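## Task

Pick up the red mint tin from the low bookcase's middle shelf and set it on the bookcase's top surface. The robot must not tip over or be left leaning, or the task fails, and the tin must stay on top by itself without the robot holding it.

## Robot and tools

ROBOT. A simulated Hello Robot Stretch 4, about 1.6 m tall: an omni-wheel base (rim within 0.23 m of the base origin), a lift on a vertical mast, one arm that telescopes forward, a three-joint wrist (yaw, pitch, roll) and a two-finger gripper. Four cameras ride on the robot: head_camera, head_left_camera, head_right_camera, wrist_camera. Loose objects may occasionally get a short shove from outside.

FRAMES. Base frame: origin on the floor below the base centre, x forward, y left, z up. hand_pose is reported in this frame; it marks a point between the open fingertips, and with all wrist joints at 0 its axes line up with the base frame. Its printed position may be slightly wrong. The odometry frame is the base frame where the scene began; base_odometry comes only from wheel rotation, so slip shows up as travel. Heading runs -3.142 to 3.142, positive to the left.

TOOL execute_actions. Argument "actions": a list holding exactly one action, or empty (empty just reports state and images). Optional "cameras": list of names from head_camera, head_left_camera, head_right_camera, wrist_camera, all; omitted, null or ["all"] gives every camera, [] gives none; an unknown name rejects the call. One action contains "base", "joints" or both, plus optional "pace" and "contact_limits"; alternatively it contains only "end_of_arm". Base and joint motions start together and may finish at different moments.
- base: relative offset from where the base last reported itself, exactly one key. translate_m: straight drive in metres, forward positive, -2 to 2. strafe_m: sideways in metres, left positive, -2 to 2. rotate_rad: turn in place in radians, counter-clockwise from above positive, -3.2 to 3.2.
- joints: absolute target positions keyed by joint name, any subset. lift_m 0 to 1.2 m; arm_m 0 to 0.55 m extension; wrist_yaw_rad -1.134 to 4.276 (0 straight ahead, positive left, 3.14 tucked back, above 3.4 the arm may block it); wrist_pitch_rad -1.117 to 4.259 (0 level, 1.57 pointing down); wrist_roll_rad -1.117 to 4.259 (0 fingers level, positive turns clockwise viewed from behind); gripper_m -0.038 to 0.141 m fingertip gap (negative means fingers squeeze each other). Done tolerances: lift and arm ±0.004, yaw and roll ±0.02, pitch ±0.05, gripper ±0.004. Joint targets outside range are clipped and the result notes it; any other out-of-range value or unknown key rejects the call with no motion.
- pace: "slow", "default", "fast", "max" (default if absent). Base top speeds 0.1/0.3/0.4/0.6 m/s and 1/2/3/4 rad/s in that order, reduced when the lift is above 0.2 m, down to 0.3 m/s and 1 rad/s at 1.2 m.
- contact_limits: {"arm_m": value}, 0 (gentlest) to 0.75 (firmest), default 0.5; how much push the arm tolerates before a contact stop.
- end_of_arm: "enable_torque" re-powers wrist or gripper motors that shut off; they then hold in place.
A joint or base left out of an action may still be driving toward an earlier target without the status showing it. Once a result reports a stop, later motion, wait and finished_scene calls in the same reply are skipped.

TOOL wait: {"seconds": 0 to 10}; commands nothing, returns state and images.
TOOL zoom_image: {"camera": name, "region": [x0, y0, x1, y1]} in pixels of that camera's latest full image, top-left origin, at most 504x504. Image sizes: head_camera 420x560, head_left/right 420x672 fisheye, wrist_camera 616x392.
TOOL finished_scene: {"scene": current scene number}; ends the scene irreversibly once the last command has been held, reports success and gives the next task. The goal must already hold and remain stable.

RESULT LINES. lidar_m: 12 distances in metres from the base origin, 30-degree sectors, first straight ahead then counter-clockwise (4th left, 7th rear, 10th right); "-" means nothing seen or closer than 0.25 m. It sees roughly 0.15 m up to robot height, misses glass, thin legs and much behind. wrist_depth_mm: 7x7 grid of median depths, 100 to 2000 mm, top left first; "-" unreadable; robot body included. turned_by_wheels vs turned_by_imu: a gap over about 0.1 rad suggests a collision or slip, and the heading error is roughly their difference. base_tilt in degrees, forward and right positive, with a fixed bias up to about 1.5. motor_effort: percent of max, positive toward higher joint values, bracket = peak during last action (noisy); wheel efforts positive push a right turn. base_status / joint_status: "done", "off_target" (resting away from target, maybe still pushing), "contact_stop_at_<key>" (hit something; lift, arm or wheels go slack), "limit_stop_at_<name>", "time_out", "torque_fault" (wrist motor maxed out and went limp until enable_torque). limit_stop_at_tilt means a lean above 6 degrees: lift, arm and wheels go slack and refuse commands. limit_stop_at_own_body means a joint would hit the robot; moving it away still works. on_its_own lists things not commanded in the call; "held at" is the held target.

GRIPPING. Command a gap smaller than the object's width; lower values squeeze harder and pull the object toward the wrist (up to a third of the shortfall). Gripper reading and "done" do not confirm a grasp; a firm squeeze shows as a clear gripper_m effort change. A load in a level gripper shifts wrist_pitch_rad effort. If fingertips jam on a surface below, raise the lift.

AVOID. Unfold at the start with lift_m 0.4 and wrist_yaw_rad 0 together. Tilting the gripper up (pitch below -0.2) while rolled (roll below -0.4 or above 4) risks self-collision. Do not turn or drive with over 1 kg held and arm_m above 0.2, especially at fast paces; avoid steady pushes or pulls, high grips and high contact limits, which can tip the robot. Avoid pressing the gripper into things (torque faults), dropping, slamming or hard hits. Release objects so they rest on the bookcase top on their own, and keep the robot upright and level.

Each tool is called after "Call:" as name(argument=value, ...) on one line, values as JSON.

## Session

Call:
execute_actions(actions=[])

Scene clock: 0.00 s.
base_odometry: x=+0.000 y=+0.000 heading=+0.000 (m, m, rad; odometry frame)
turned_by_wheels: +0.000 (rad since the last result)
turned_by_imu: +0.000 (rad since the last result)
base_tilt: forward=+0.3 right=-0.1 (deg)
lidar_m: 0.63 0.69 1.41 2.89 2.82 3.15 3.18 1.19 0.85 0.81 0.90 0.67
base_status: not commanded
joint_positions: lift_m=+0.156 arm_m=+0.000 wrist_yaw_rad=+3.197 wrist_pitch_rad=+0.019 wrist_roll_rad=-0.011 gripper_m=+0.057
joint_status: not commanded
motor_effort: lift_m=+21 arm_m=+0 wrist_yaw_rad=+0 wrist_pitch_rad=-8 wrist_roll_rad=+0 gripper_m=-4 wheel_0=+0 wheel_1=+0 wheel_2=+0 (%)
hand_pose: x=-0.1217 y=+0.0714 z=+0.3286 quat_wxyz=(-0.028, -0.009, -0.006, +1.000) (m; base frame)
wrist_depth_mm: - 139 139 - - - - / - 107 138 - - - - / - 111 138 - - - - / - 131 157 - - - - / 198 1618 - - - - - / 217 1366 199 1366 195 1308 1255 / 216 891 891 110 878 798 854
pictures: head_camera, head_left_camera, head_right_camera, wrist_camera
Images, in order (width x height): head_camera 420x560, head_left_camera 420x672, head_right_camera 420x672, wrist_camera 616x392.

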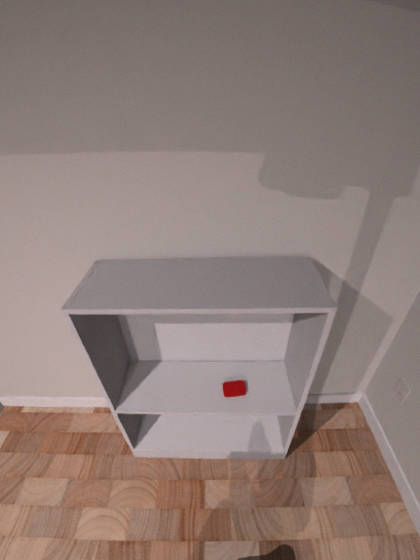

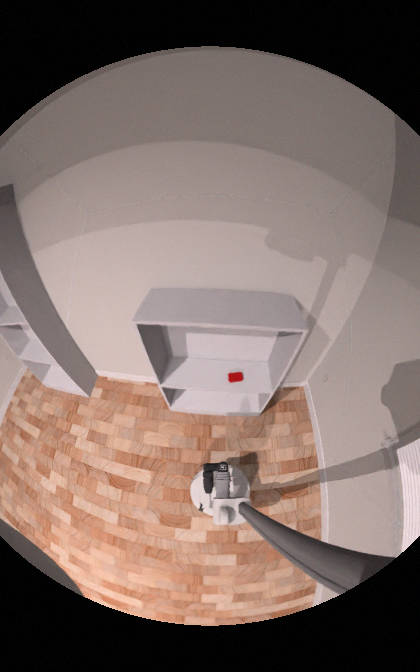

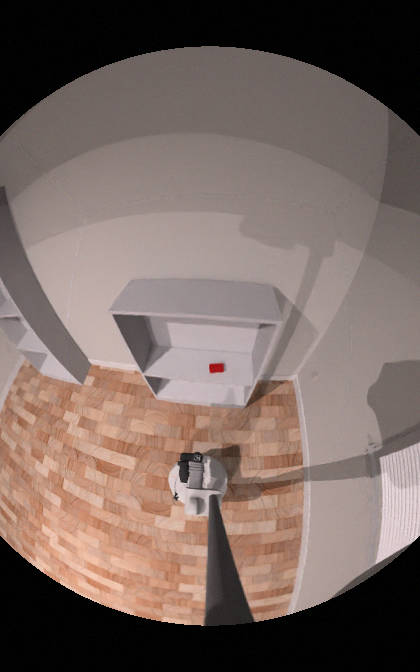

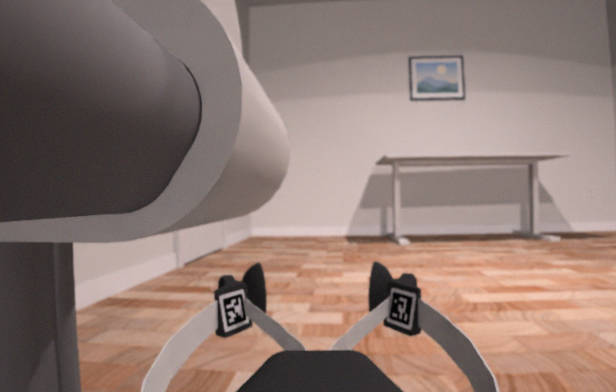

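Call:
execute_actions(actions=[{"joints":{"lift_m":0.4,"wrist_yaw_rad":0,"gripper_m":0.141},"pace":"fast"}], cameras=["head_camera","wrist_camera"])

Scene clock: 5.27 s.
base_odometry: x=+0.000 y=+0.000 heading=+0.000 (m, m, rad; odometry frame)
turned_by_wheels: +0.000 (rad since the last result)
turned_by_imu: +0.000 (rad since the last result)
base_tilt: forward=+0.2 right=-0.3 (deg)
lidar_m: 0.64 0.69 1.42 2.89 2.82 3.16 3.17 1.21 0.85 0.82 0.90 0.66
base_status: not commanded
joint_positions: lift_m=+0.400 arm_m=+0.000 wrist_yaw_rad=+0.000 wrist_pitch_rad=+0.019 wrist_roll_rad=-0.011 gripper_m=+0.141
joint_status: all done
motor_effort: lift_m=+26(26) arm_m=+0(0) wrist_yaw_rad=-2(4) wrist_pitch_rad=-7(8) wrist_roll_rad=+0(2) gripper_m=+0(3) wheel_0=+0(0) wheel_1=+0(0) wheel_2=+0(0) (%)
hand_pose: x=+0.4596 y=-0.0873 z=+0.5724 quat_wxyz=(+1.000, -0.005, +0.009, +0.000) (m; base frame)
wrist_depth_mm: 715 707 707 691 683 539 715 / 715 715 699 691 676 549 715 / 732 707 707 699 683 559 723 / 715 723 707 691 683 564 715 / 707 715 699 699 683 517 715 / 500 439 430 496 500 207 715 / 699 707 707 110 683 469 564
pictures: head_camera, wrist_camera
Images, in order (width x height): head_camera 420x560, wrist_camera 616x392.

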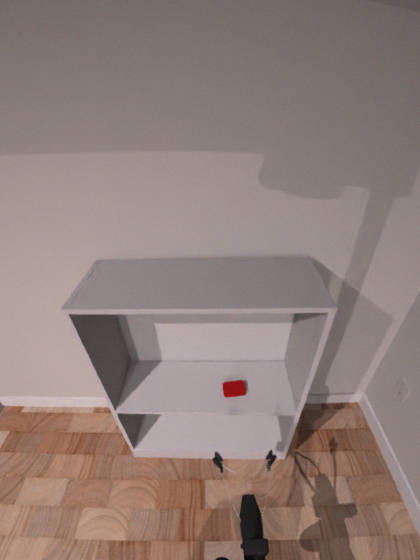

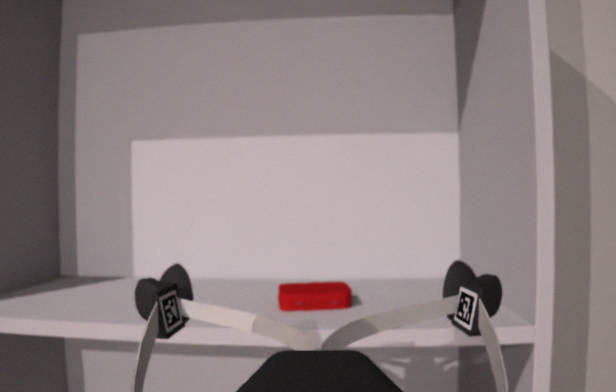

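Call:
execute_actions(actions=[{"joints":{"lift_m":0.43,"arm_m":0.24,"wrist_pitch_rad":0.35},"pace":"fast"}], cameras=["wrist_camera"])

Scene clock: 13.07 s.
base_odometry: x=+0.000 y=+0.000 heading=+0.000 (m, m, rad; odometry frame)
turned_by_wheels: +0.000 (rad since the last result)
turned_by_imu: +0.000 (rad since the last result)
base_tilt: forward=+0.3 right=-0.2 (deg)
lidar_m: 0.64 0.69 1.41 2.90 2.82 3.16 3.15 1.18 0.86 0.81 0.92 0.66
base_status: not commanded
joint_positions: lift_m=+0.430 arm_m=+0.239 wrist_yaw_rad=+0.000 wrist_pitch_rad=+0.352 wrist_roll_rad=-0.011 gripper_m=+0.141
joint_status: all done
motor_effort: lift_m=+26(29) arm_m=+8(9) wrist_yaw_rad=+0(2) wrist_pitch_rad=-6(6) wrist_roll_rad=+1(2) gripper_m=+0(2) wheel_0=+0(0) wheel_1=+0(0) wheel_2=+0(0) (%)
hand_pose: x=+0.6804 y=-0.0874 z=+0.5083 quat_wxyz=(+0.985, -0.005, +0.175, +0.001) (m; base frame)
wrist_depth_mm: 413 410 404 399 394 389 379 / 433 430 424 418 413 404 387 / 455 452 442 436 433 424 397 / 469 466 459 452 442 442 387 / 338 336 336 285 312 324 319 / 255 234 236 256 254 207 246 / 224 220 216 110 211 207 206
pictures: wrist_camera
Images, in order (width x height): wrist_camera 616x392.

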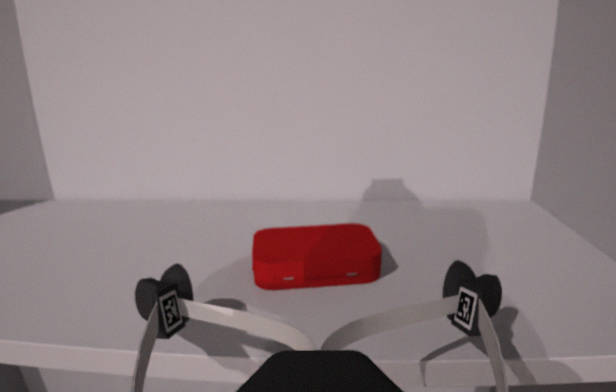

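Call:
execute_actions(actions=[{"joints":{"lift_m":0.415,"arm_m":0.325}}], cameras=["wrist_camera"])

Scene clock: 19.40 s.
base_odometry: x=+0.000 y=+0.000 heading=+0.000 (m, m, rad; odometry frame)
turned_by_wheels: +0.000 (rad since the last result)
turned_by_imu: +0.000 (rad since the last result)
base_tilt: forward=+0.1 right=-0.2 (deg)
lidar_m: 0.63 0.67 1.39 2.91 2.82 3.14 3.15 1.20 0.86 0.82 0.89 0.66
base_status: not commanded
joint_positions: lift_m=+0.416 arm_m=+0.323 wrist_yaw_rad=-0.003 wrist_pitch_rad=+0.347 wrist_roll_rad=-0.011 gripper_m=+0.141
joint_status: all done
motor_effort: lift_m=+12(24) arm_m=+10(11) wrist_yaw_rad=+10(7) wrist_pitch_rad=+9(9) wrist_roll_rad=+2(2) gripper_m=-1(1) wheel_0=+0(0) wheel_1=+0(1) wheel_2=+0(0) (%)
hand_pose: x=+0.7653 y=-0.0882 z=+0.4960 quat_wxyz=(+0.985, -0.005, +0.172, +0.000) (m; base frame)
wrist_depth_mm: 334 329 325 325 319 314 310 / 347 343 340 336 332 327 322 / 366 362 357 351 347 343 338 / 384 379 375 370 362 359 357 / 320 319 319 315 312 306 303 / 239 211 214 204 202 199 231 / 199 194 195 110 192 189 193
pictures: wrist_camera
Images, in order (width x height): wrist_camera 616x392.

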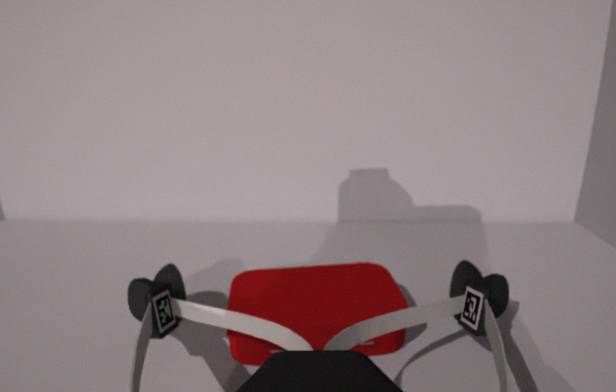

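Call:
execute_actions(actions=[{"joints":{"lift_m":0.424,"arm_m":0.308}}], cameras=["wrist_camera"])

Call:
execute_actions(actions=[{"joints":{"gripper_m":0.06}}], cameras=["wrist_camera"])

Call:
execute_actions(actions=[{"joints":{"lift_m":0.46}}], cameras=["wrist_camera"])

Scene clock: 25.57 s.
base_odometry: x=+0.000 y=+0.000 heading=+0.000 (m, m, rad; odometry frame)
turned_by_wheels: +0.000 (rad since the last result)
turned_by_imu: +0.000 (rad since the last result)
base_tilt: forward=+0.4 right=-0.1 (deg)
lidar_m: 0.63 0.69 1.40 2.91 2.80 3.17 3.16 1.21 0.86 0.80 0.90 0.65
base_status: not commanded
joint_positions: lift_m=+0.424 arm_m=+0.309 wrist_yaw_rad=+0.000 wrist_pitch_rad=+0.352 wrist_roll_rad=-0.011 gripper_m=+0.141
joint_status: all done
motor_effort: lift_m=+27(24) arm_m=-8(8) wrist_yaw_rad=+0(8) wrist_pitch_rad=-6(10) wrist_roll_rad=+1(2) gripper_m=+0(0) wheel_0=+0(0) wheel_1=+1(0) wheel_2=-1(0) (%)
hand_pose: x=+0.7511 y=-0.0875 z=+0.5023 quat_wxyz=(+0.985, -0.005, +0.175, +0.001) (m; base frame)
wrist_depth_mm: 345 342 338 334 329 325 322 / 362 357 353 347 343 340 336 / 382 377 370 366 362 357 351 / 399 394 389 384 382 375 370 / 324 324 322 320 315 310 306 / 246 224 220 209 216 206 236 / 204 198 206 110 204 194 198
pictures: wrist_camera
Images, in order (width x height): wrist_camera 616x392.

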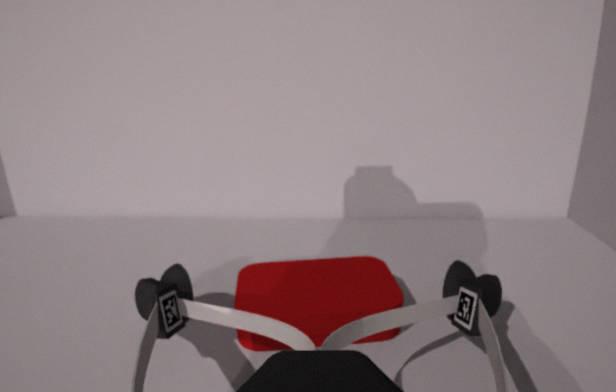

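Scene clock: 27.40 s.
base_odometry: x=+0.000 y=+0.000 heading=+0.000 (m, m, rad; odometry frame)
turned_by_wheels: +0.000 (rad since the last result)
turned_by_imu: +0.000 (rad since the last result)
base_tilt: forward=+0.2 right=-0.1 (deg)
lidar_m: 0.64 0.70 1.40 2.89 2.81 3.14 3.16 1.22 0.85 0.81 0.90 0.65
base_status: not commanded
joint_positions: lift_m=+0.424 arm_m=+0.309 wrist_yaw_rad=+0.000 wrist_pitch_rad=+0.353 wrist_roll_rad=-0.011 gripper_m=+0.060
joint_status: all done
motor_effort: lift_m=+27(27) arm_m=-8(8) wrist_yaw_rad=+1(1) wrist_pitch_rad=-9(9) wrist_roll_rad=+2(3) gripper_m=-21(20) wheel_0=+0(0) wheel_1=+0(0) wheel_2=+0(0) (%)
hand_pose: x=+0.7510 y=-0.0875 z=+0.5020 quat_wxyz=(+0.984, -0.005, +0.176, +0.001) (m; base frame)
wrist_depth_mm: 347 342 340 334 330 325 324 / 362 357 353 349 345 338 336 / 379 375 370 366 362 355 351 / 399 394 387 382 379 375 368 / 324 322 320 317 312 309 304 / 244 246 195 204 203 225 236 / 203 196 199 110 195 189 197
pictures: wrist_camera
Images, in order (width x height): wrist_camera 616x392.

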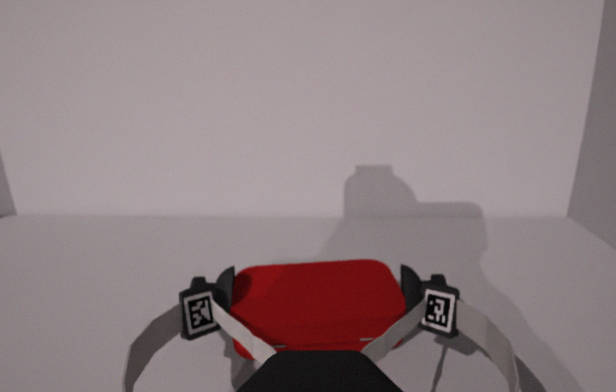

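Scene clock: 28.37 s.
base_odometry: x=+0.000 y=+0.000 heading=+0.000 (m, m, rad; odometry frame)
turned_by_wheels: +0.000 (rad since the last result)
turned_by_imu: +0.000 (rad since the last result)
base_tilt: forward=+0.3 right=-0.2 (deg)
lidar_m: 0.65 0.69 1.39 2.89 2.81 3.16 3.17 1.20 0.85 0.81 0.90 0.66
base_status: not commanded
joint_positions: lift_m=+0.460 arm_m=+0.309 wrist_yaw_rad=+0.000 wrist_pitch_rad=+0.353 wrist_roll_rad=-0.011 gripper_m=+0.060
joint_status: all done
motor_effort: lift_m=+27(32) arm_m=-8(8) wrist_yaw_rad=+1(0) wrist_pitch_rad=-10(10) wrist_roll_rad=+0(1) gripper_m=-21(21) wheel_0=+0(0) wheel_1=+0(1) wheel_2=+0(0) (%)
hand_pose: x=+0.7509 y=-0.0875 z=+0.5380 quat_wxyz=(+0.984, -0.005, +0.176, +0.001) (m; base frame)
wrist_depth_mm: 345 340 338 334 329 325 322 / 362 357 353 349 343 340 334 / 382 377 370 368 362 357 351 / 402 397 392 387 382 375 368 / 399 399 399 394 389 384 368 / 304 306 195 205 203 281 293 / 251 245 247 110 235 235 239
pictures: wrist_camera
Images, in order (width x height): wrist_camera 616x392.

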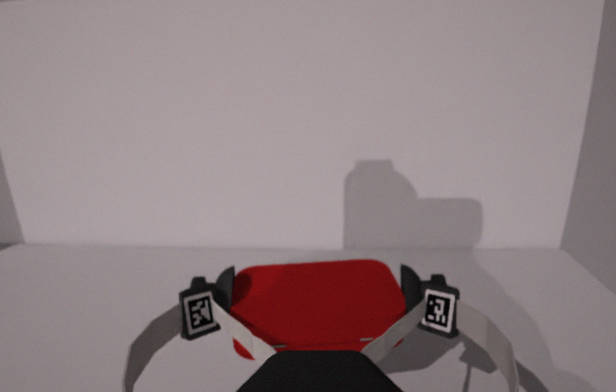

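Held. The top is probably around 0.95–1.0 m.

Call:
execute_actions(actions=[{"joints":{"arm_m":0.1,"lift_m":0.55}}], cameras=[])

Call:
execute_actions(actions=[{"joints":{"lift_m":0.98},"pace":"fast"}], cameras=["wrist_camera","head_camera"])

Scene clock: 33.73 s.
base_odometry: x=+0.000 y=+0.000 heading=+0.000 (m, m, rad; odometry frame)
turned_by_wheels: +0.000 (rad since the last result)
turned_by_imu: +0.000 (rad since the last result)
base_tilt: forward=+0.4 right=-0.1 (deg)
lidar_m: 0.57 0.69 1.41 2.89 2.79 3.16 3.16 1.21 0.86 0.81 0.90 0.66
base_status: not commanded
joint_positions: lift_m=+0.550 arm_m=+0.101 wrist_yaw_rad=+0.000 wrist_pitch_rad=+0.353 wrist_roll_rad=-0.011 gripper_m=+0.060
joint_status: all done
motor_effort: lift_m=+27(29) arm_m=-8(8) wrist_yaw_rad=+0(1) wrist_pitch_rad=-10(11) wrist_roll_rad=+1(0) gripper_m=-21(20) wheel_0=+0(0) wheel_1=+0(0) wheel_2=+0(1) (%)
hand_pose: x=+0.5429 y=-0.0874 z=+0.6279 quat_wxyz=(+0.984, -0.005, +0.176, +0.001) (m; base frame)
wrist_depth_mm: 549 544 535 525 521 512 384 / 569 564 554 549 544 530 379 / 597 597 591 580 569 554 382 / 634 621 627 615 603 574 387 / 597 597 597 585 591 530 382 / 455 459 195 206 203 421 382 / 627 397 397 110 379 377 370
pictures: none
No camera images: the call's "cameras" was empty. Leave "cameras" out to get every camera's image.

Scene clock: 35.90 s.
base_odometry: x=+0.000 y=+0.000 heading=+0.000 (m, m, rad; odometry frame)
turned_by_wheels: +0.000 (rad since the last result)
turned_by_imu: +0.000 (rad since the last result)
base_tilt: forward=+0.2 right=-0.2 (deg)
lidar_m: 0.60 0.70 1.41 2.91 2.80 3.15 3.15 1.20 0.86 0.82 0.90 0.65
base_status: not commanded
joint_positions: lift_m=+0.980 arm_m=+0.101 wrist_yaw_rad=+0.000 wrist_pitch_rad=+0.353 wrist_roll_rad=-0.011 gripper_m=+0.060
joint_status: all done
motor_effort: lift_m=+27(28) arm_m=-7(8) wrist_yaw_rad=+1(0) wrist_pitch_rad=-10(10) wrist_roll_rad=+1(2) gripper_m=-22(20) wheel_0=+0(0) wheel_1=+0(0) wheel_2=-1(0) (%)
hand_pose: x=+0.5429 y=-0.0874 z=+1.0579 quat_wxyz=(+0.984, -0.005, +0.176, +0.001) (m; base frame)
wrist_depth_mm: 574 574 569 569 564 564 554 / 597 603 597 591 591 585 580 / 627 621 615 609 609 597 615 / 410 402 397 392 387 379 377 / 661 661 647 336 332 488 373 / 699 699 195 205 203 452 382 / 699 741 741 110 707 559 387
pictures: head_camera, wrist_camera
Images, in order (width x height): head_camera 420x560, wrist_camera 616x392.

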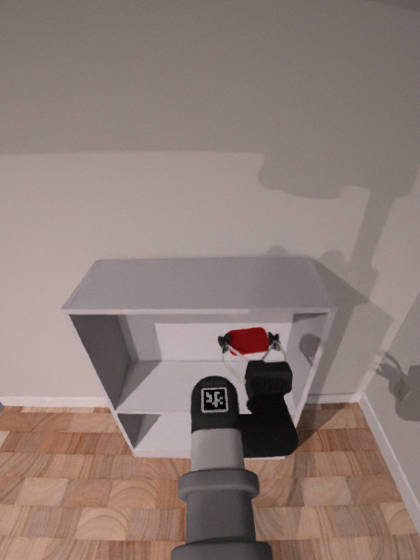

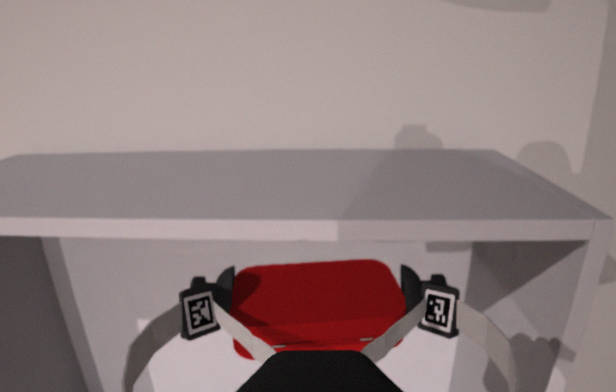

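Call:
execute_actions(actions=[{"joints":{"lift_m":1.04},"pace":"fast"}], cameras=[])

Call:
execute_actions(actions=[{"joints":{"arm_m":0.33}}], cameras=["wrist_camera"])

Scene clock: 40.70 s.
base_odometry: x=+0.000 y=+0.000 heading=+0.000 (m, m, rad; odometry frame)
turned_by_wheels: +0.000 (rad since the last result)
turned_by_imu: +0.000 (rad since the last result)
base_tilt: forward=+0.3 right=-0.2 (deg)
lidar_m: 0.65 0.69 1.39 2.90 2.81 3.14 3.17 1.20 0.85 0.81 0.90 0.64
base_status: not commanded
joint_positions: lift_m=+1.040 arm_m=+0.101 wrist_yaw_rad=+0.000 wrist_pitch_rad=+0.353 wrist_roll_rad=-0.011 gripper_m=+0.060
joint_status: all done
motor_effort: lift_m=+26(29) arm_m=-8(8) wrist_yaw_rad=+1(1) wrist_pitch_rad=-10(10) wrist_roll_rad=+2(2) gripper_m=-20(21) wheel_0=+0(0) wheel_1=+0(0) wheel_2=+0(0) (%)
hand_pose: x=+0.5429 y=-0.0874 z=+1.1180 quat_wxyz=(+0.984, -0.005, +0.176, +0.001) (m; base frame)
wrist_depth_mm: 574 580 574 574 564 559 549 / 603 603 597 591 591 580 580 / 640 634 627 621 615 615 609 / 603 591 585 580 569 564 640 / 413 413 407 407 399 394 413 / 676 699 195 205 203 345 355 / 707 750 732 110 707 559 389
pictures: none
No camera images: the call's "cameras" was empty. Leave "cameras" out to get every camera's image.

Scene clock: 42.50 s.
base_odometry: x=+0.000 y=+0.000 heading=+0.000 (m, m, rad; odometry frame)
turned_by_wheels: +0.000 (rad since the last result)
turned_by_imu: +0.000 (rad since the last result)
base_tilt: forward=+0.3 right=-0.2 (deg)
lidar_m: 0.65 0.69 1.42 2.88 2.84 3.17 3.17 1.20 0.85 0.82 0.90 0.68
base_status: not commanded
joint_positions: lift_m=+1.040 arm_m=+0.329 wrist_yaw_rad=+0.000 wrist_pitch_rad=+0.353 wrist_roll_rad=-0.011 gripper_m=+0.060
joint_status: all done
motor_effort: lift_m=+27(26) arm_m=+8(8) wrist_yaw_rad=-1(1) wrist_pitch_rad=-10(10) wrist_roll_rad=+2(3) gripper_m=-20(21) wheel_0=+0(0) wheel_1=+0(1) wheel_2=+0(0) (%)
hand_pose: x=+0.7702 y=-0.0874 z=+1.1180 quat_wxyz=(+0.984, -0.005, +0.176, +0.001) (m; base frame)
wrist_depth_mm: 362 359 359 357 355 351 349 / 379 377 375 373 370 366 362 / 399 394 397 389 387 384 379 / 418 415 413 410 410 404 399 / 407 410 407 424 418 418 418 / 310 312 195 205 202 285 300 / 258 250 252 110 239 240 245
pictures: wrist_camera
Images, in order (width x height): wrist_camera 616x392.

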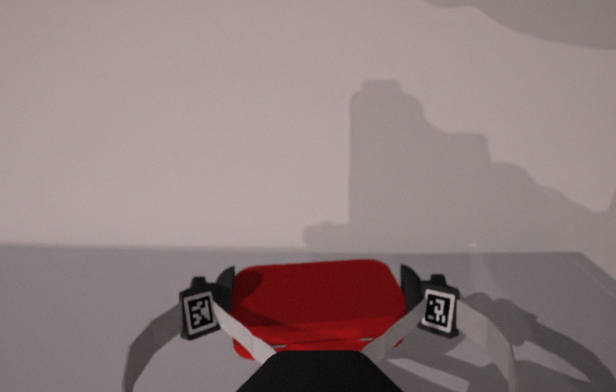

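Depth 310 vs 244 at grasp (60 per 0.036 m): lower by 0.04.

Call:
execute_actions(actions=[{"joints":{"lift_m":1.001},"pace":"slow"}], cameras=[])

Call:
execute_actions(actions=[{"joints":{"gripper_m":0.141}}], cameras=[])

Call:
execute_actions(actions=[{"joints":{"lift_m":1.05,"arm_m":0.2},"pace":"fast"}], cameras=["wrist_camera"])

Call:
finished_scene(scene=1)

Scene clock: 49.20 s.
base_odometry: x=+0.000 y=+0.000 heading=+0.000 (m, m, rad; odometry frame)
turned_by_wheels: +0.000 (rad since the last result)
turned_by_imu: +0.000 (rad since the last result)
base_tilt: forward=+0.5 right=-0.3 (deg)
lidar_m: 0.63 0.68 1.40 2.89 2.80 3.15 3.16 1.20 0.84 0.83 0.90 0.66
base_status: not commanded
joint_positions: lift_m=+1.001 arm_m=+0.329 wrist_yaw_rad=+0.000 wrist_pitch_rad=+0.353 wrist_roll_rad=-0.011 gripper_m=+0.060
joint_status: all done
motor_effort: lift_m=+16(24) arm_m=+8(8) wrist_yaw_rad=+0(0) wrist_pitch_rad=-10(10) wrist_roll_rad=+1(0) gripper_m=-20(20) wheel_0=+0(0) wheel_1=+0(1) wheel_2=+0(0) (%)
hand_pose: x=+0.7702 y=-0.0874 z=+1.0798 quat_wxyz=(+0.984, -0.005, +0.176, +0.001) (m; base frame)
wrist_depth_mm: 362 359 359 355 353 349 347 / 379 379 375 370 368 366 362 / 397 397 394 392 389 382 382 / 418 410 413 413 410 404 402 / 325 325 324 320 319 312 309 / 247 249 195 205 203 229 237 / 205 200 200 110 197 191 199
pictures: none
No camera images: the call's "cameras" was empty. Leave "cameras" out to get every camera's image.

Scene clock: 51.03 s.
base_odometry: x=+0.000 y=+0.000 heading=+0.000 (m, m, rad; odometry frame)
turned_by_wheels: +0.000 (rad since the last result)
turned_by_imu: +0.000 (rad since the last result)
base_tilt: forward=+0.2 right=-0.2 (deg)
lidar_m: 0.64 0.68 1.41 2.89 2.82 3.16 3.18 1.22 0.85 0.82 0.91 0.67
base_status: not commanded
joint_positions: lift_m=+1.001 arm_m=+0.329 wrist_yaw_rad=+0.000 wrist_pitch_rad=+0.353 wrist_roll_rad=-0.011 gripper_m=+0.141
joint_status: all done
motor_effort: lift_m=+15(16) arm_m=+8(8) wrist_yaw_rad=-1(1) wrist_pitch_rad=-8(10) wrist_roll_rad=+2(2) gripper_m=-1(20) wheel_0=+0(0) wheel_1=+0(0) wheel_2=-1(0) (%)
hand_pose: x=+0.7703 y=-0.0874 z=+1.0800 quat_wxyz=(+0.984, -0.005, +0.175, +0.001) (m; base frame)
wrist_depth_mm: 362 359 359 355 353 349 349 / 377 377 375 370 370 364 364 / 399 397 394 389 387 384 384 / 415 415 415 410 407 404 402 / 327 329 325 322 320 315 310 / 248 227 223 211 219 207 238 / 206 201 206 110 206 196 200
pictures: none
No camera images: the call's "cameras" was empty. Leave "cameras" out to get every camera's image.

Scene clock: 52.23 s.
base_odometry: x=+0.000 y=+0.000 heading=+0.000 (m, m, rad; odometry frame)
turned_by_wheels: +0.000 (rad since the last result)
turned_by_imu: +0.000 (rad since the last result)
base_tilt: forward=+0.3 right=-0.2 (deg)
lidar_m: 0.63 0.70 1.43 2.90 2.82 3.16 3.18 1.18 0.84 0.82 0.91 0.66
base_status: not commanded
joint_positions: lift_m=+1.050 arm_m=+0.201 wrist_yaw_rad=+0.000 wrist_pitch_rad=+0.352 wrist_roll_rad=-0.011 gripper_m=+0.141
joint_status: all done
motor_effort: lift_m=+26(31) arm_m=-7(9) wrist_yaw_rad=+0(0) wrist_pitch_rad=-7(8) wrist_roll_rad=+2(1) gripper_m=-1(1) wheel_0=+0(0) wheel_1=+0(0) wheel_2=+0(0) (%)
hand_pose: x=+0.6430 y=-0.0875 z=+1.1283 quat_wxyz=(+0.985, -0.005, +0.175, +0.001) (m; base frame)
wrist_depth_mm: 484 480 480 473 469 466 462 / 504 500 504 496 492 488 488 / 530 525 525 517 517 512 508 / 554 554 544 544 539 530 539 / 433 433 433 377 418 418 413 / 327 303 301 330 325 207 317 / 277 273 278 110 272 259 259
pictures: wrist_camera
Images, in order (width x height): wrist_camera 616x392.

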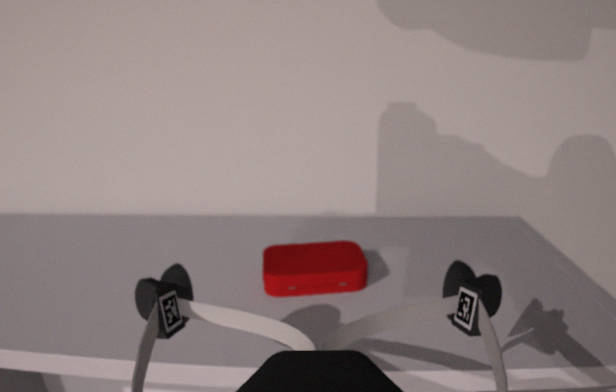

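The scene is finished: the task was done.


## Next scene

Pick up the orange multimeter from the low bookcase's middle shelf and set it on the bookcase's top surface. The robot must not tip over or be left leaning, or the task fails, and the multimeter must stay on top by itself without the robot holding it.

Call:
execute_actions(actions=[])

Scene clock: 0.00 s.
base_odometry: x=+0.000 y=+0.000 heading=+0.000 (m, m, rad; odometry frame)
turned_by_wheels: +0.000 (rad since the last result)
turned_by_imu: +0.000 (rad since the last result)
base_tilt: forward=+0.2 right=-0.2 (deg)
lidar_m: 0.65 0.66 1.36 2.43 2.96 3.34 3.86 1.29 0.89 0.85 0.92 0.70
base_status: not commanded
joint_positions: lift_m=+0.271 arm_m=+0.000 wrist_yaw_rad=+3.098 wrist_pitch_rad=+0.019 wrist_roll_rad=-0.011 gripper_m=+0.057
joint_status: not commanded
motor_effort: lift_m=+20 arm_m=+0 wrist_yaw_rad=-1 wrist_pitch_rad=-7 wrist_roll_rad=-2 gripper_m=-6 wheel_0=+0 wheel_1=+0 wheel_2=+0 (%)
hand_pose: x=-0.1133 y=+0.0998 z=+0.4438 quat_wxyz=(+0.022, -0.010, -0.005, +1.000) (m; base frame)
wrist_depth_mm: - 139 - - - - - / - 139 - - - - - / - 136 226 - - - - / 117 140 - - - - - / 1537 - - - - - - / 1499 1808 195 1756 192 1661 1576 / 1205 1138 1160 112 1182 1060 1098
pictures: head_camera, head_left_camera, head_right_camera, wrist_camera
Images, in order (width x height): head_camera 420x560, head_left_camera 420x672, head_right_camera 420x672, wrist_camera 616x392.

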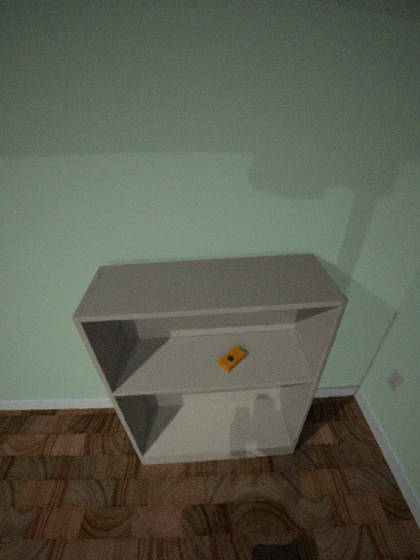

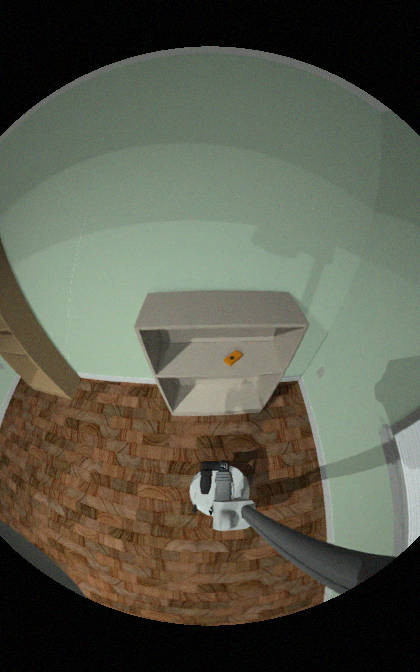

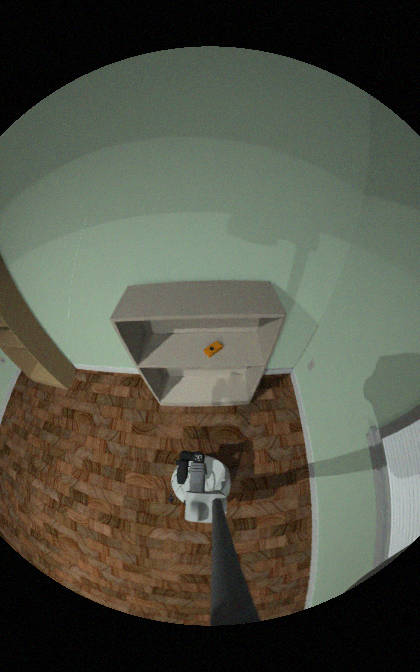

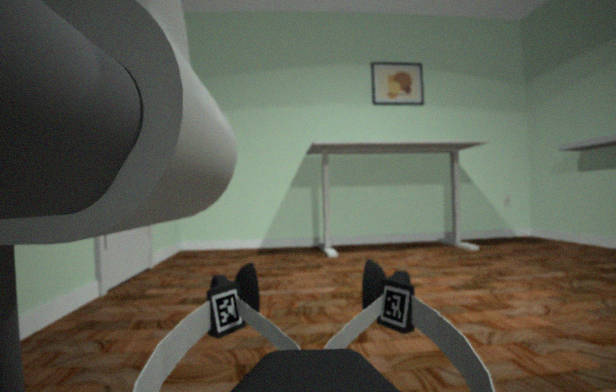

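Call:
execute_actions(actions=[{"joints":{"lift_m":0.68,"wrist_yaw_rad":0,"wrist_pitch_rad":0.35,"gripper_m":0.141},"pace":"fast"}], cameras=["wrist_camera"])

Scene clock: 5.97 s.
base_odometry: x=+0.000 y=+0.000 heading=+0.000 (m, m, rad; odometry frame)
turned_by_wheels: +0.000 (rad since the last result)
turned_by_imu: +0.000 (rad since the last result)
base_tilt: forward=+0.4 right=+0.0 (deg)
lidar_m: 0.64 0.67 1.37 2.45 2.95 3.34 3.85 1.32 0.88 0.85 0.92 0.70
base_status: not commanded
joint_positions: lift_m=+0.680 arm_m=+0.000 wrist_yaw_rad=+0.000 wrist_pitch_rad=+0.352 wrist_roll_rad=-0.011 gripper_m=+0.141
joint_status: all done
motor_effort: lift_m=+25(34) arm_m=+0(0) wrist_yaw_rad=+0(5) wrist_pitch_rad=-7(6) wrist_roll_rad=-1(2) gripper_m=+0(4) wheel_0=+0(0) wheel_1=+0(0) wheel_2=+0(0) (%)
hand_pose: x=+0.4419 y=-0.0873 z=+0.7583 quat_wxyz=(+0.985, -0.005, +0.175, +0.001) (m; base frame)
wrist_depth_mm: 603 615 627 634 640 544 418 / 627 640 654 661 668 554 442 / 661 668 683 699 707 569 778 / 654 676 654 591 640 539 809 / 500 496 492 517 508 500 878 / 707 213 788 809 798 212 931 / 699 831 831 112 866 683 991
pictures: wrist_camera
Images, in order (width x height): wrist_camera 616x392.

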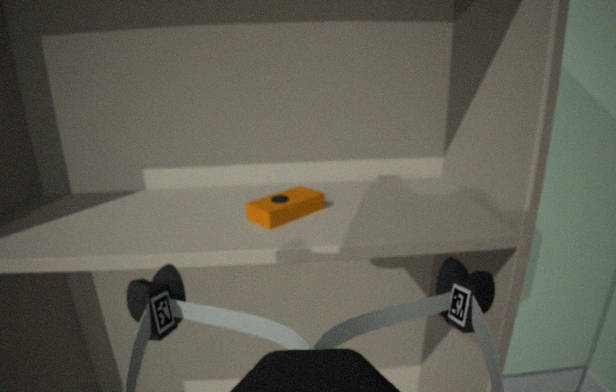

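Call:
execute_actions(actions=[{"base":{"strafe_m":0.208},"joints":{"lift_m":0.65,"wrist_yaw_rad":-0.75,"arm_m":0.2},"pace":"fast"}], cameras=[])

Call:
execute_actions(actions=[{"joints":{"arm_m":0.46}}], cameras=["wrist_camera","head_camera"])

Scene clock: 20.23 s.
base_odometry: x=+0.000 y=+0.208 heading=+0.000 (m, m, rad; odometry frame)
turned_by_wheels: +0.000 (rad since the last result)
turned_by_imu: +0.000 (rad since the last result)
base_tilt: forward=+0.3 right=-0.2 (deg)
lidar_m: 0.63 0.66 1.37 2.66 2.75 3.34 3.85 1.63 1.12 1.05 1.13 0.69
base_status: done
joint_positions: lift_m=+0.650 arm_m=+0.199 wrist_yaw_rad=-0.750 wrist_pitch_rad=+0.352 wrist_roll_rad=-0.011 gripper_m=+0.141
joint_status: all done
motor_effort: lift_m=+17(23) arm_m=+9(9) wrist_yaw_rad=+0(6) wrist_pitch_rad=-7(8) wrist_roll_rad=+1(3) gripper_m=+1(1) wheel_0=+1(10) wheel_1=-2(11) wheel_2=+0(2) (%)
hand_pose: x=+0.5080 y=-0.2485 z=+0.7290 quat_wxyz=(+0.916, +0.059, +0.165, -0.360) (m; base frame)
wrist_depth_mm: 442 512 609 597 544 878 778 / 459 530 640 634 574 917 809 / 473 549 654 661 1042 960 820 / 488 530 564 559 1098 991 854 / 402 389 410 699 1160 991 878 / 303 213 691 778 661 212 917 / 512 603 759 112 1138 1078 960
pictures: none
No camera images: the call's "cameras" was empty. Leave "cameras" out to get every camera's image.

Scene clock: 22.13 s.
base_odometry: x=+0.000 y=+0.208 heading=+0.000 (m, m, rad; odometry frame)
turned_by_wheels: +0.000 (rad since the last result)
turned_by_imu: +0.000 (rad since the last result)
base_tilt: forward=+0.5 right=-0.2 (deg)
lidar_m: 0.63 0.64 1.36 2.65 2.72 3.35 3.86 1.63 1.13 1.06 1.12 0.68
base_status: not commanded
joint_positions: lift_m=+0.650 arm_m=+0.458 wrist_yaw_rad=-0.750 wrist_pitch_rad=+0.352 wrist_roll_rad=-0.011 gripper_m=+0.141
joint_status: all done
motor_effort: lift_m=+17(17) arm_m=+9(8) wrist_yaw_rad=+0(0) wrist_pitch_rad=-7(7) wrist_roll_rad=+3(3) gripper_m=-1(1) wheel_0=+1(1) wheel_1=-3(2) wheel_2=+0(0) (%)
hand_pose: x=+0.7680 y=-0.2485 z=+0.7290 quat_wxyz=(+0.916, +0.059, +0.165, -0.360) (m; base frame)
wrist_depth_mm: 237 274 325 402 473 413 368 / 244 281 338 421 496 430 379 / 252 293 351 439 517 445 394 / 259 301 364 459 517 462 410 / 266 307 368 394 389 379 399 / 273 213 277 262 273 211 445 / 251 244 254 112 242 243 904
pictures: head_camera, wrist_camera
Images, in order (width x height): head_camera 420x560, wrist_camera 616x392.

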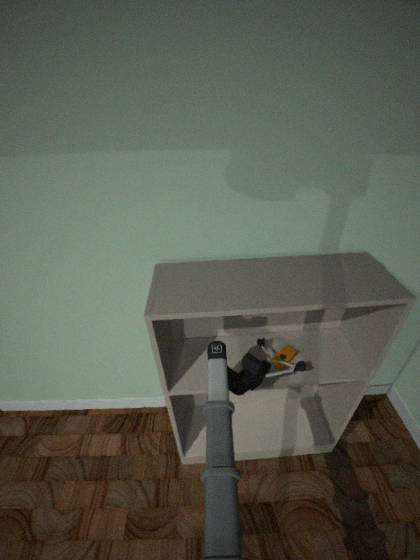

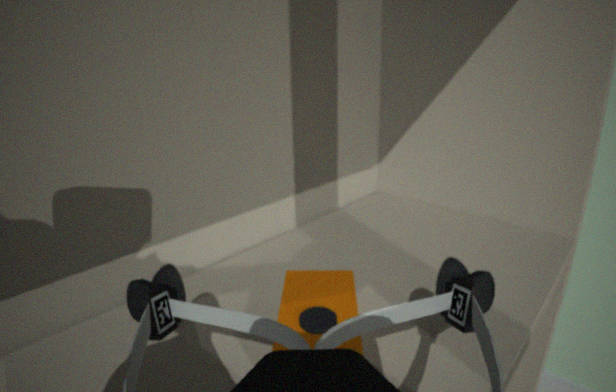

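Call:
execute_actions(actions=[{"joints":{"lift_m":0.617,"gripper_m":0.09}}], cameras=["wrist_camera"])

Call:
execute_actions(actions=[{"joints":{"gripper_m":0.015}}], cameras=[])

Call:
execute_actions(actions=[{"joints":{"lift_m":0.64}}], cameras=["wrist_camera"])

Scene clock: 28.40 s.
base_odometry: x=+0.000 y=+0.208 heading=+0.000 (m, m, rad; odometry frame)
turned_by_wheels: +0.000 (rad since the last result)
turned_by_imu: +0.000 (rad since the last result)
base_tilt: forward=+0.3 right=-0.1 (deg)
lidar_m: 0.64 0.66 1.35 2.66 2.74 3.35 3.85 1.60 1.12 1.05 1.13 0.68
base_status: not commanded
joint_positions: lift_m=+0.617 arm_m=+0.458 wrist_yaw_rad=-0.750 wrist_pitch_rad=+0.352 wrist_roll_rad=-0.011 gripper_m=+0.090
joint_status: all done
motor_effort: lift_m=+16(16) arm_m=+9(9) wrist_yaw_rad=-1(1) wrist_pitch_rad=-7(7) wrist_roll_rad=+1(1) gripper_m=-1(3) wheel_0=+1(1) wheel_1=-3(2) wheel_2=+0(0) (%)
hand_pose: x=+0.7680 y=-0.2485 z=+0.6961 quat_wxyz=(+0.916, +0.059, +0.165, -0.360) (m; base frame)
wrist_depth_mm: 237 272 327 402 473 415 366 / 244 281 338 421 496 427 377 / 252 291 351 439 521 442 394 / 259 301 364 424 449 433 402 / 266 303 325 270 317 314 349 / 247 248 198 207 198 239 455 / 205 196 209 112 204 199 917
pictures: wrist_camera
Images, in order (width x height): wrist_camera 616x392.

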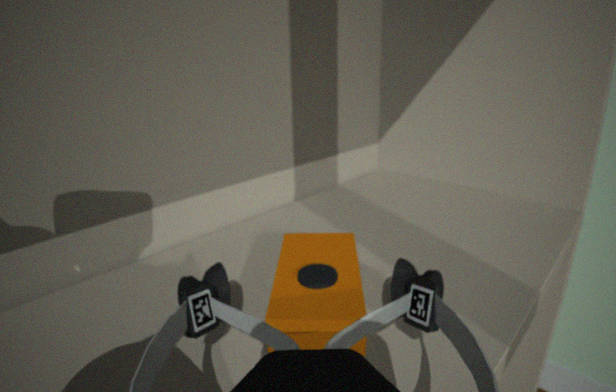

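Scene clock: 29.97 s.
base_odometry: x=+0.000 y=+0.208 heading=+0.000 (m, m, rad; odometry frame)
turned_by_wheels: +0.000 (rad since the last result)
turned_by_imu: +0.000 (rad since the last result)
base_tilt: forward=+0.2 right=-0.1 (deg)
lidar_m: 0.64 0.66 1.36 2.65 2.73 3.34 3.88 1.62 1.13 1.06 1.13 0.68
base_status: not commanded
joint_positions: lift_m=+0.617 arm_m=+0.458 wrist_yaw_rad=-0.750 wrist_pitch_rad=+0.353 wrist_roll_rad=-0.011 gripper_m=+0.015
joint_status: all done
motor_effort: lift_m=+16(16) arm_m=+9(9) wrist_yaw_rad=-2(1) wrist_pitch_rad=-9(10) wrist_roll_rad=+2(1) gripper_m=-22(24) wheel_0=+1(1) wheel_1=-2(2) wheel_2=+0(0) (%)
hand_pose: x=+0.7679 y=-0.2485 z=+0.6959 quat_wxyz=(+0.916, +0.059, +0.165, -0.360) (m; base frame)
wrist_depth_mm: 237 273 327 402 473 415 368 / 244 282 336 418 496 427 379 / 251 291 353 439 517 445 392 / 259 301 366 421 445 433 399 / 267 303 324 260 315 312 347 / 246 247 189 202 187 240 455 / 205 191 200 112 198 189 904
pictures: none
No camera images: the call's "cameras" was empty. Leave "cameras" out to get every camera's image.

Scene clock: 30.80 s.
base_odometry: x=+0.000 y=+0.208 heading=+0.000 (m, m, rad; odometry frame)
turned_by_wheels: +0.000 (rad since the last result)
turned_by_imu: +0.000 (rad since the last result)
base_tilt: forward=+0.4 right=-0.1 (deg)
lidar_m: 0.64 0.67 1.36 2.65 2.74 3.36 3.87 1.64 1.11 1.06 1.13 0.68
base_status: not commanded
joint_positions: lift_m=+0.640 arm_m=+0.458 wrist_yaw_rad=-0.750 wrist_pitch_rad=+0.353 wrist_roll_rad=-0.011 gripper_m=+0.015
joint_status: all done
motor_effort: lift_m=+26(29) arm_m=+9(9) wrist_yaw_rad=+0(0) wrist_pitch_rad=-10(10) wrist_roll_rad=-1(0) gripper_m=-23(22) wheel_0=+1(1) wheel_1=-2(2) wheel_2=+0(0) (%)
hand_pose: x=+0.7679 y=-0.2485 z=+0.7180 quat_wxyz=(+0.916, +0.059, +0.165, -0.360) (m; base frame)
wrist_depth_mm: 237 273 327 402 477 413 368 / 244 282 338 421 496 427 377 / 252 291 351 439 517 445 394 / 259 301 366 445 512 452 407 / 266 310 353 260 364 357 375 / 268 285 189 202 186 274 452 / 236 220 230 112 227 216 917
pictures: wrist_camera
Images, in order (width x height): wrist_camera 616x392.

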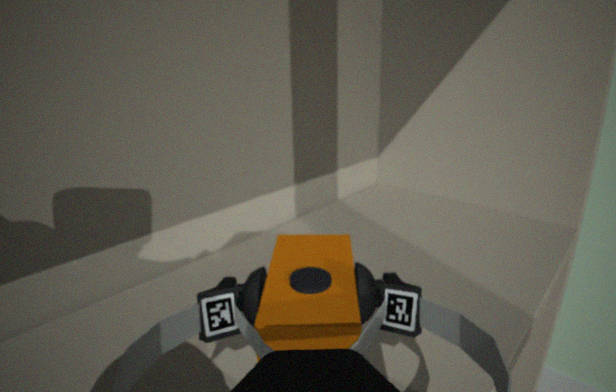

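Call:
execute_actions(actions=[{"joints":{"arm_m":0.2}}], cameras=[])

Call:
execute_actions(actions=[{"joints":{"lift_m":1.05},"pace":"fast"}], cameras=["wrist_camera"])

Scene clock: 36.83 s.
base_odometry: x=+0.000 y=+0.208 heading=+0.000 (m, m, rad; odometry frame)
turned_by_wheels: +0.000 (rad since the last result)
turned_by_imu: +0.000 (rad since the last result)
base_tilt: forward=+0.3 right=-0.1 (deg)
lidar_m: 0.62 0.66 1.37 2.66 2.75 3.36 3.86 1.60 1.13 1.03 1.14 0.61
base_status: not commanded
joint_positions: lift_m=+0.640 arm_m=+0.202 wrist_yaw_rad=-0.750 wrist_pitch_rad=+0.353 wrist_roll_rad=-0.011 gripper_m=+0.015
joint_status: all done
motor_effort: lift_m=+26(26) arm_m=-9(10) wrist_yaw_rad=+0(1) wrist_pitch_rad=-10(10) wrist_roll_rad=+1(2) gripper_m=-21(22) wheel_0=+1(1) wheel_1=-2(2) wheel_2=+0(0) (%)
hand_pose: x=+0.5108 y=-0.2485 z=+0.7179 quat_wxyz=(+0.916, +0.059, +0.166, -0.360) (m; base frame)
wrist_depth_mm: 445 508 609 603 535 878 768 / 452 525 634 627 564 917 798 / 469 544 661 668 1025 946 831 / 473 530 530 525 1098 991 854 / 373 375 394 262 1138 1025 878 / 283 317 189 201 186 1025 917 / 525 574 750 111 1118 1008 946
pictures: none
No camera images: the call's "cameras" was empty. Leave "cameras" out to get every camera's image.

Scene clock: 38.93 s.
base_odometry: x=+0.000 y=+0.208 heading=+0.000 (m, m, rad; odometry frame)
turned_by_wheels: +0.000 (rad since the last result)
turned_by_imu: +0.000 (rad since the last result)
base_tilt: forward=+0.5 right=-0.3 (deg)
lidar_m: 0.64 0.66 1.38 2.65 2.74 3.36 3.88 1.60 1.11 1.04 1.12 0.62
base_status: not commanded
joint_positions: lift_m=+1.050 arm_m=+0.202 wrist_yaw_rad=-0.750 wrist_pitch_rad=+0.353 wrist_roll_rad=-0.011 gripper_m=+0.015
joint_status: all done
motor_effort: lift_m=+26(25) arm_m=-8(9) wrist_yaw_rad=+0(0) wrist_pitch_rad=-10(10) wrist_roll_rad=+2(2) gripper_m=-22(22) wheel_0=+1(1) wheel_1=-2(2) wheel_2=+0(0) (%)
hand_pose: x=+0.5108 y=-0.2485 z=+1.1280 quat_wxyz=(+0.916, +0.059, +0.166, -0.360) (m; base frame)
wrist_depth_mm: 496 564 668 820 991 891 778 / 508 585 699 866 1042 917 809 / 525 609 723 904 1078 960 831 / 539 597 609 603 1098 991 854 / 433 427 430 260 1118 1025 878 / 327 329 189 201 186 1025 917 / 281 439 750 112 1308 1042 946
pictures: wrist_camera
Images, in order (width x height): wrist_camera 616x392.

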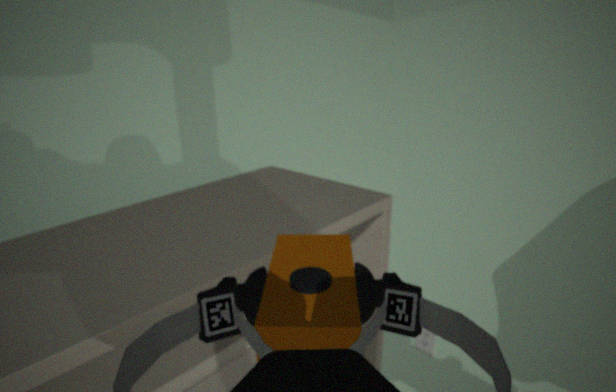

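Same height as before (~1.001).

Call:
execute_actions(actions=[{"joints":{"arm_m":0.48,"lift_m":1.025}}], cameras=[])

Call:
execute_actions(actions=[{"joints":{"lift_m":1.002},"pace":"slow"}], cameras=[])

Call:
execute_actions(actions=[{"joints":{"gripper_m":0.09}}], cameras=[])

Call:
execute_actions(actions=[{"joints":{"lift_m":1.07},"pace":"fast"}], cameras=["wrist_camera","head_camera"])

Scene clock: 47.53 s.
base_odometry: x=+0.000 y=+0.208 heading=+0.000 (m, m, rad; odometry frame)
turned_by_wheels: +0.000 (rad since the last result)
turned_by_imu: +0.000 (rad since the last result)
base_tilt: forward=+0.4 right=-0.1 (deg)
lidar_m: 0.63 0.66 1.37 2.64 2.76 3.35 3.87 1.63 1.12 1.03 1.13 0.68
base_status: not commanded
joint_positions: lift_m=+1.025 arm_m=+0.478 wrist_yaw_rad=-0.750 wrist_pitch_rad=+0.353 wrist_roll_rad=-0.011 gripper_m=+0.015
joint_status: all done
motor_effort: lift_m=+16(25) arm_m=+9(8) wrist_yaw_rad=-1(1) wrist_pitch_rad=-10(10) wrist_roll_rad=+0(1) gripper_m=-23(21) wheel_0=+1(1) wheel_1=-3(2) wheel_2=+0(0) (%)
hand_pose: x=+0.7879 y=-0.2484 z=+1.1038 quat_wxyz=(+0.916, +0.059, +0.166, -0.360) (m; base frame)
wrist_depth_mm: 274 312 375 455 585 820 778 / 282 324 387 473 615 854 798 / 291 334 402 496 647 891 820 / 298 347 418 500 517 904 842 / 307 355 394 262 366 359 353 / 307 287 189 201 186 277 286 / 237 223 231 111 229 217 243
pictures: none
No camera images: the call's "cameras" was empty. Leave "cameras" out to get every camera's image.

Scene clock: 48.50 s.
base_odometry: x=+0.000 y=+0.208 heading=+0.000 (m, m, rad; odometry frame)
turned_by_wheels: +0.000 (rad since the last result)
turned_by_imu: +0.000 (rad since the last result)
base_tilt: forward=+0.5 right=-0.2 (deg)
lidar_m: 0.63 0.66 1.36 2.65 2.73 3.37 3.89 1.63 1.13 1.06 1.14 0.69
base_status: not commanded
joint_positions: lift_m=+1.002 arm_m=+0.478 wrist_yaw_rad=-0.750 wrist_pitch_rad=+0.353 wrist_roll_rad=-0.011 gripper_m=+0.015
joint_status: all done
motor_effort: lift_m=+16(14) arm_m=+9(9) wrist_yaw_rad=-2(0) wrist_pitch_rad=-10(10) wrist_roll_rad=+1(2) gripper_m=-23(23) wheel_0=+1(1) wheel_1=-2(2) wheel_2=+0(0) (%)
hand_pose: x=+0.7879 y=-0.2484 z=+1.0808 quat_wxyz=(+0.916, +0.059, +0.166, -0.360) (m; base frame)
wrist_depth_mm: 273 314 375 459 585 809 778 / 281 324 387 473 615 854 798 / 290 336 402 500 647 891 820 / 300 347 415 469 445 439 809 / 307 340 324 262 319 314 309 / 248 249 189 201 186 240 249 / 206 193 201 111 198 189 439
pictures: none
No camera images: the call's "cameras" was empty. Leave "cameras" out to get every camera's image.

Scene clock: 50.07 s.
base_odometry: x=+0.000 y=+0.208 heading=+0.000 (m, m, rad; odometry frame)
turned_by_wheels: +0.000 (rad since the last result)
turned_by_imu: +0.000 (rad since the last result)
base_tilt: forward=+0.1 right=-0.4 (deg)
lidar_m: 0.64 0.66 1.37 2.65 2.76 3.33 3.87 1.61 1.11 1.05 1.12 0.69
base_status: not commanded
joint_positions: lift_m=+1.002 arm_m=+0.478 wrist_yaw_rad=-0.750 wrist_pitch_rad=+0.353 wrist_roll_rad=-0.011 gripper_m=+0.090
joint_status: all done
motor_effort: lift_m=+16(16) arm_m=+9(9) wrist_yaw_rad=-2(1) wrist_pitch_rad=-9(10) wrist_roll_rad=-1(0) gripper_m=-3(22) wheel_0=+1(1) wheel_1=-3(2) wheel_2=+0(0) (%)
hand_pose: x=+0.7879 y=-0.2485 z=+1.0809 quat_wxyz=(+0.916, +0.059, +0.165, -0.360) (m; base frame)
wrist_depth_mm: 273 314 373 455 591 820 768 / 282 322 387 477 615 854 788 / 291 336 399 496 654 891 809 / 298 347 415 469 452 445 820 / 306 338 325 272 320 314 310 / 249 250 197 208 198 241 250 / 206 196 210 112 202 194 439
pictures: none
No camera images: the call's "cameras" was empty. Leave "cameras" out to get every camera's image.

Scene clock: 51.10 s.
base_odometry: x=+0.000 y=+0.208 heading=+0.000 (m, m, rad; odometry frame)
turned_by_wheels: +0.000 (rad since the last result)
turned_by_imu: +0.000 (rad since the last result)
base_tilt: forward=+0.2 right=-0.3 (deg)
lidar_m: 0.64 0.67 1.35 2.65 2.74 3.35 3.88 1.60 1.12 1.05 1.14 0.70
base_status: not commanded
joint_positions: lift_m=+1.070 arm_m=+0.478 wrist_yaw_rad=-0.750 wrist_pitch_rad=+0.353 wrist_roll_rad=-0.011 gripper_m=+0.090
joint_status: all done
motor_effort: lift_m=+26(28) arm_m=+9(9) wrist_yaw_rad=+1(1) wrist_pitch_rad=-8(9) wrist_roll_rad=-1(0) gripper_m=-2(2) wheel_0=+1(1) wheel_1=-2(2) wheel_2=+0(0) (%)
hand_pose: x=+0.7880 y=-0.2485 z=+1.1482 quat_wxyz=(+0.916, +0.059, +0.165, -0.360) (m; base frame)
wrist_depth_mm: 273 314 373 459 585 820 778 / 281 324 387 477 615 842 798 / 290 334 402 500 654 891 820 / 300 345 415 521 676 946 854 / 307 357 430 484 462 455 842 / 317 364 197 345 198 349 359 / 319 286 303 112 298 282 301
pictures: head_camera, wrist_camera
Images, in order (width x height): head_camera 420x560, wrist_camera 616x392.

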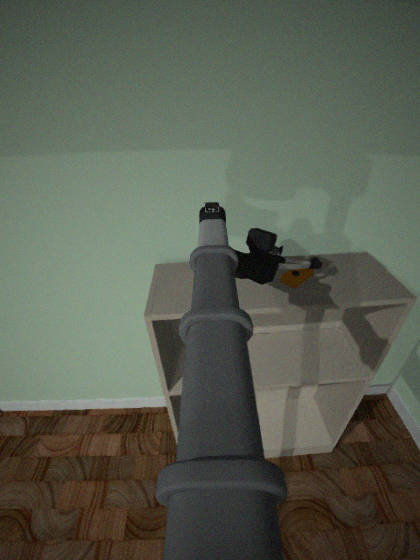

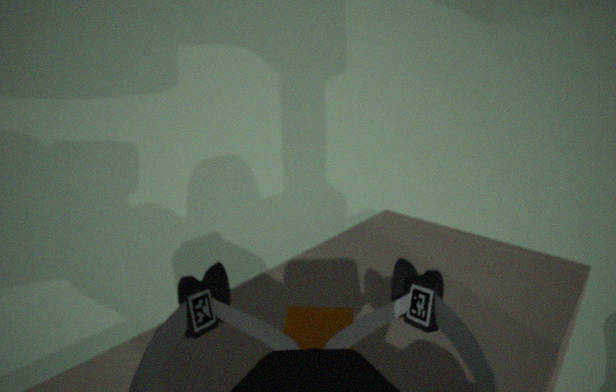

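Call:
finished_scene(scene=2)

The scene is finished: the task was done.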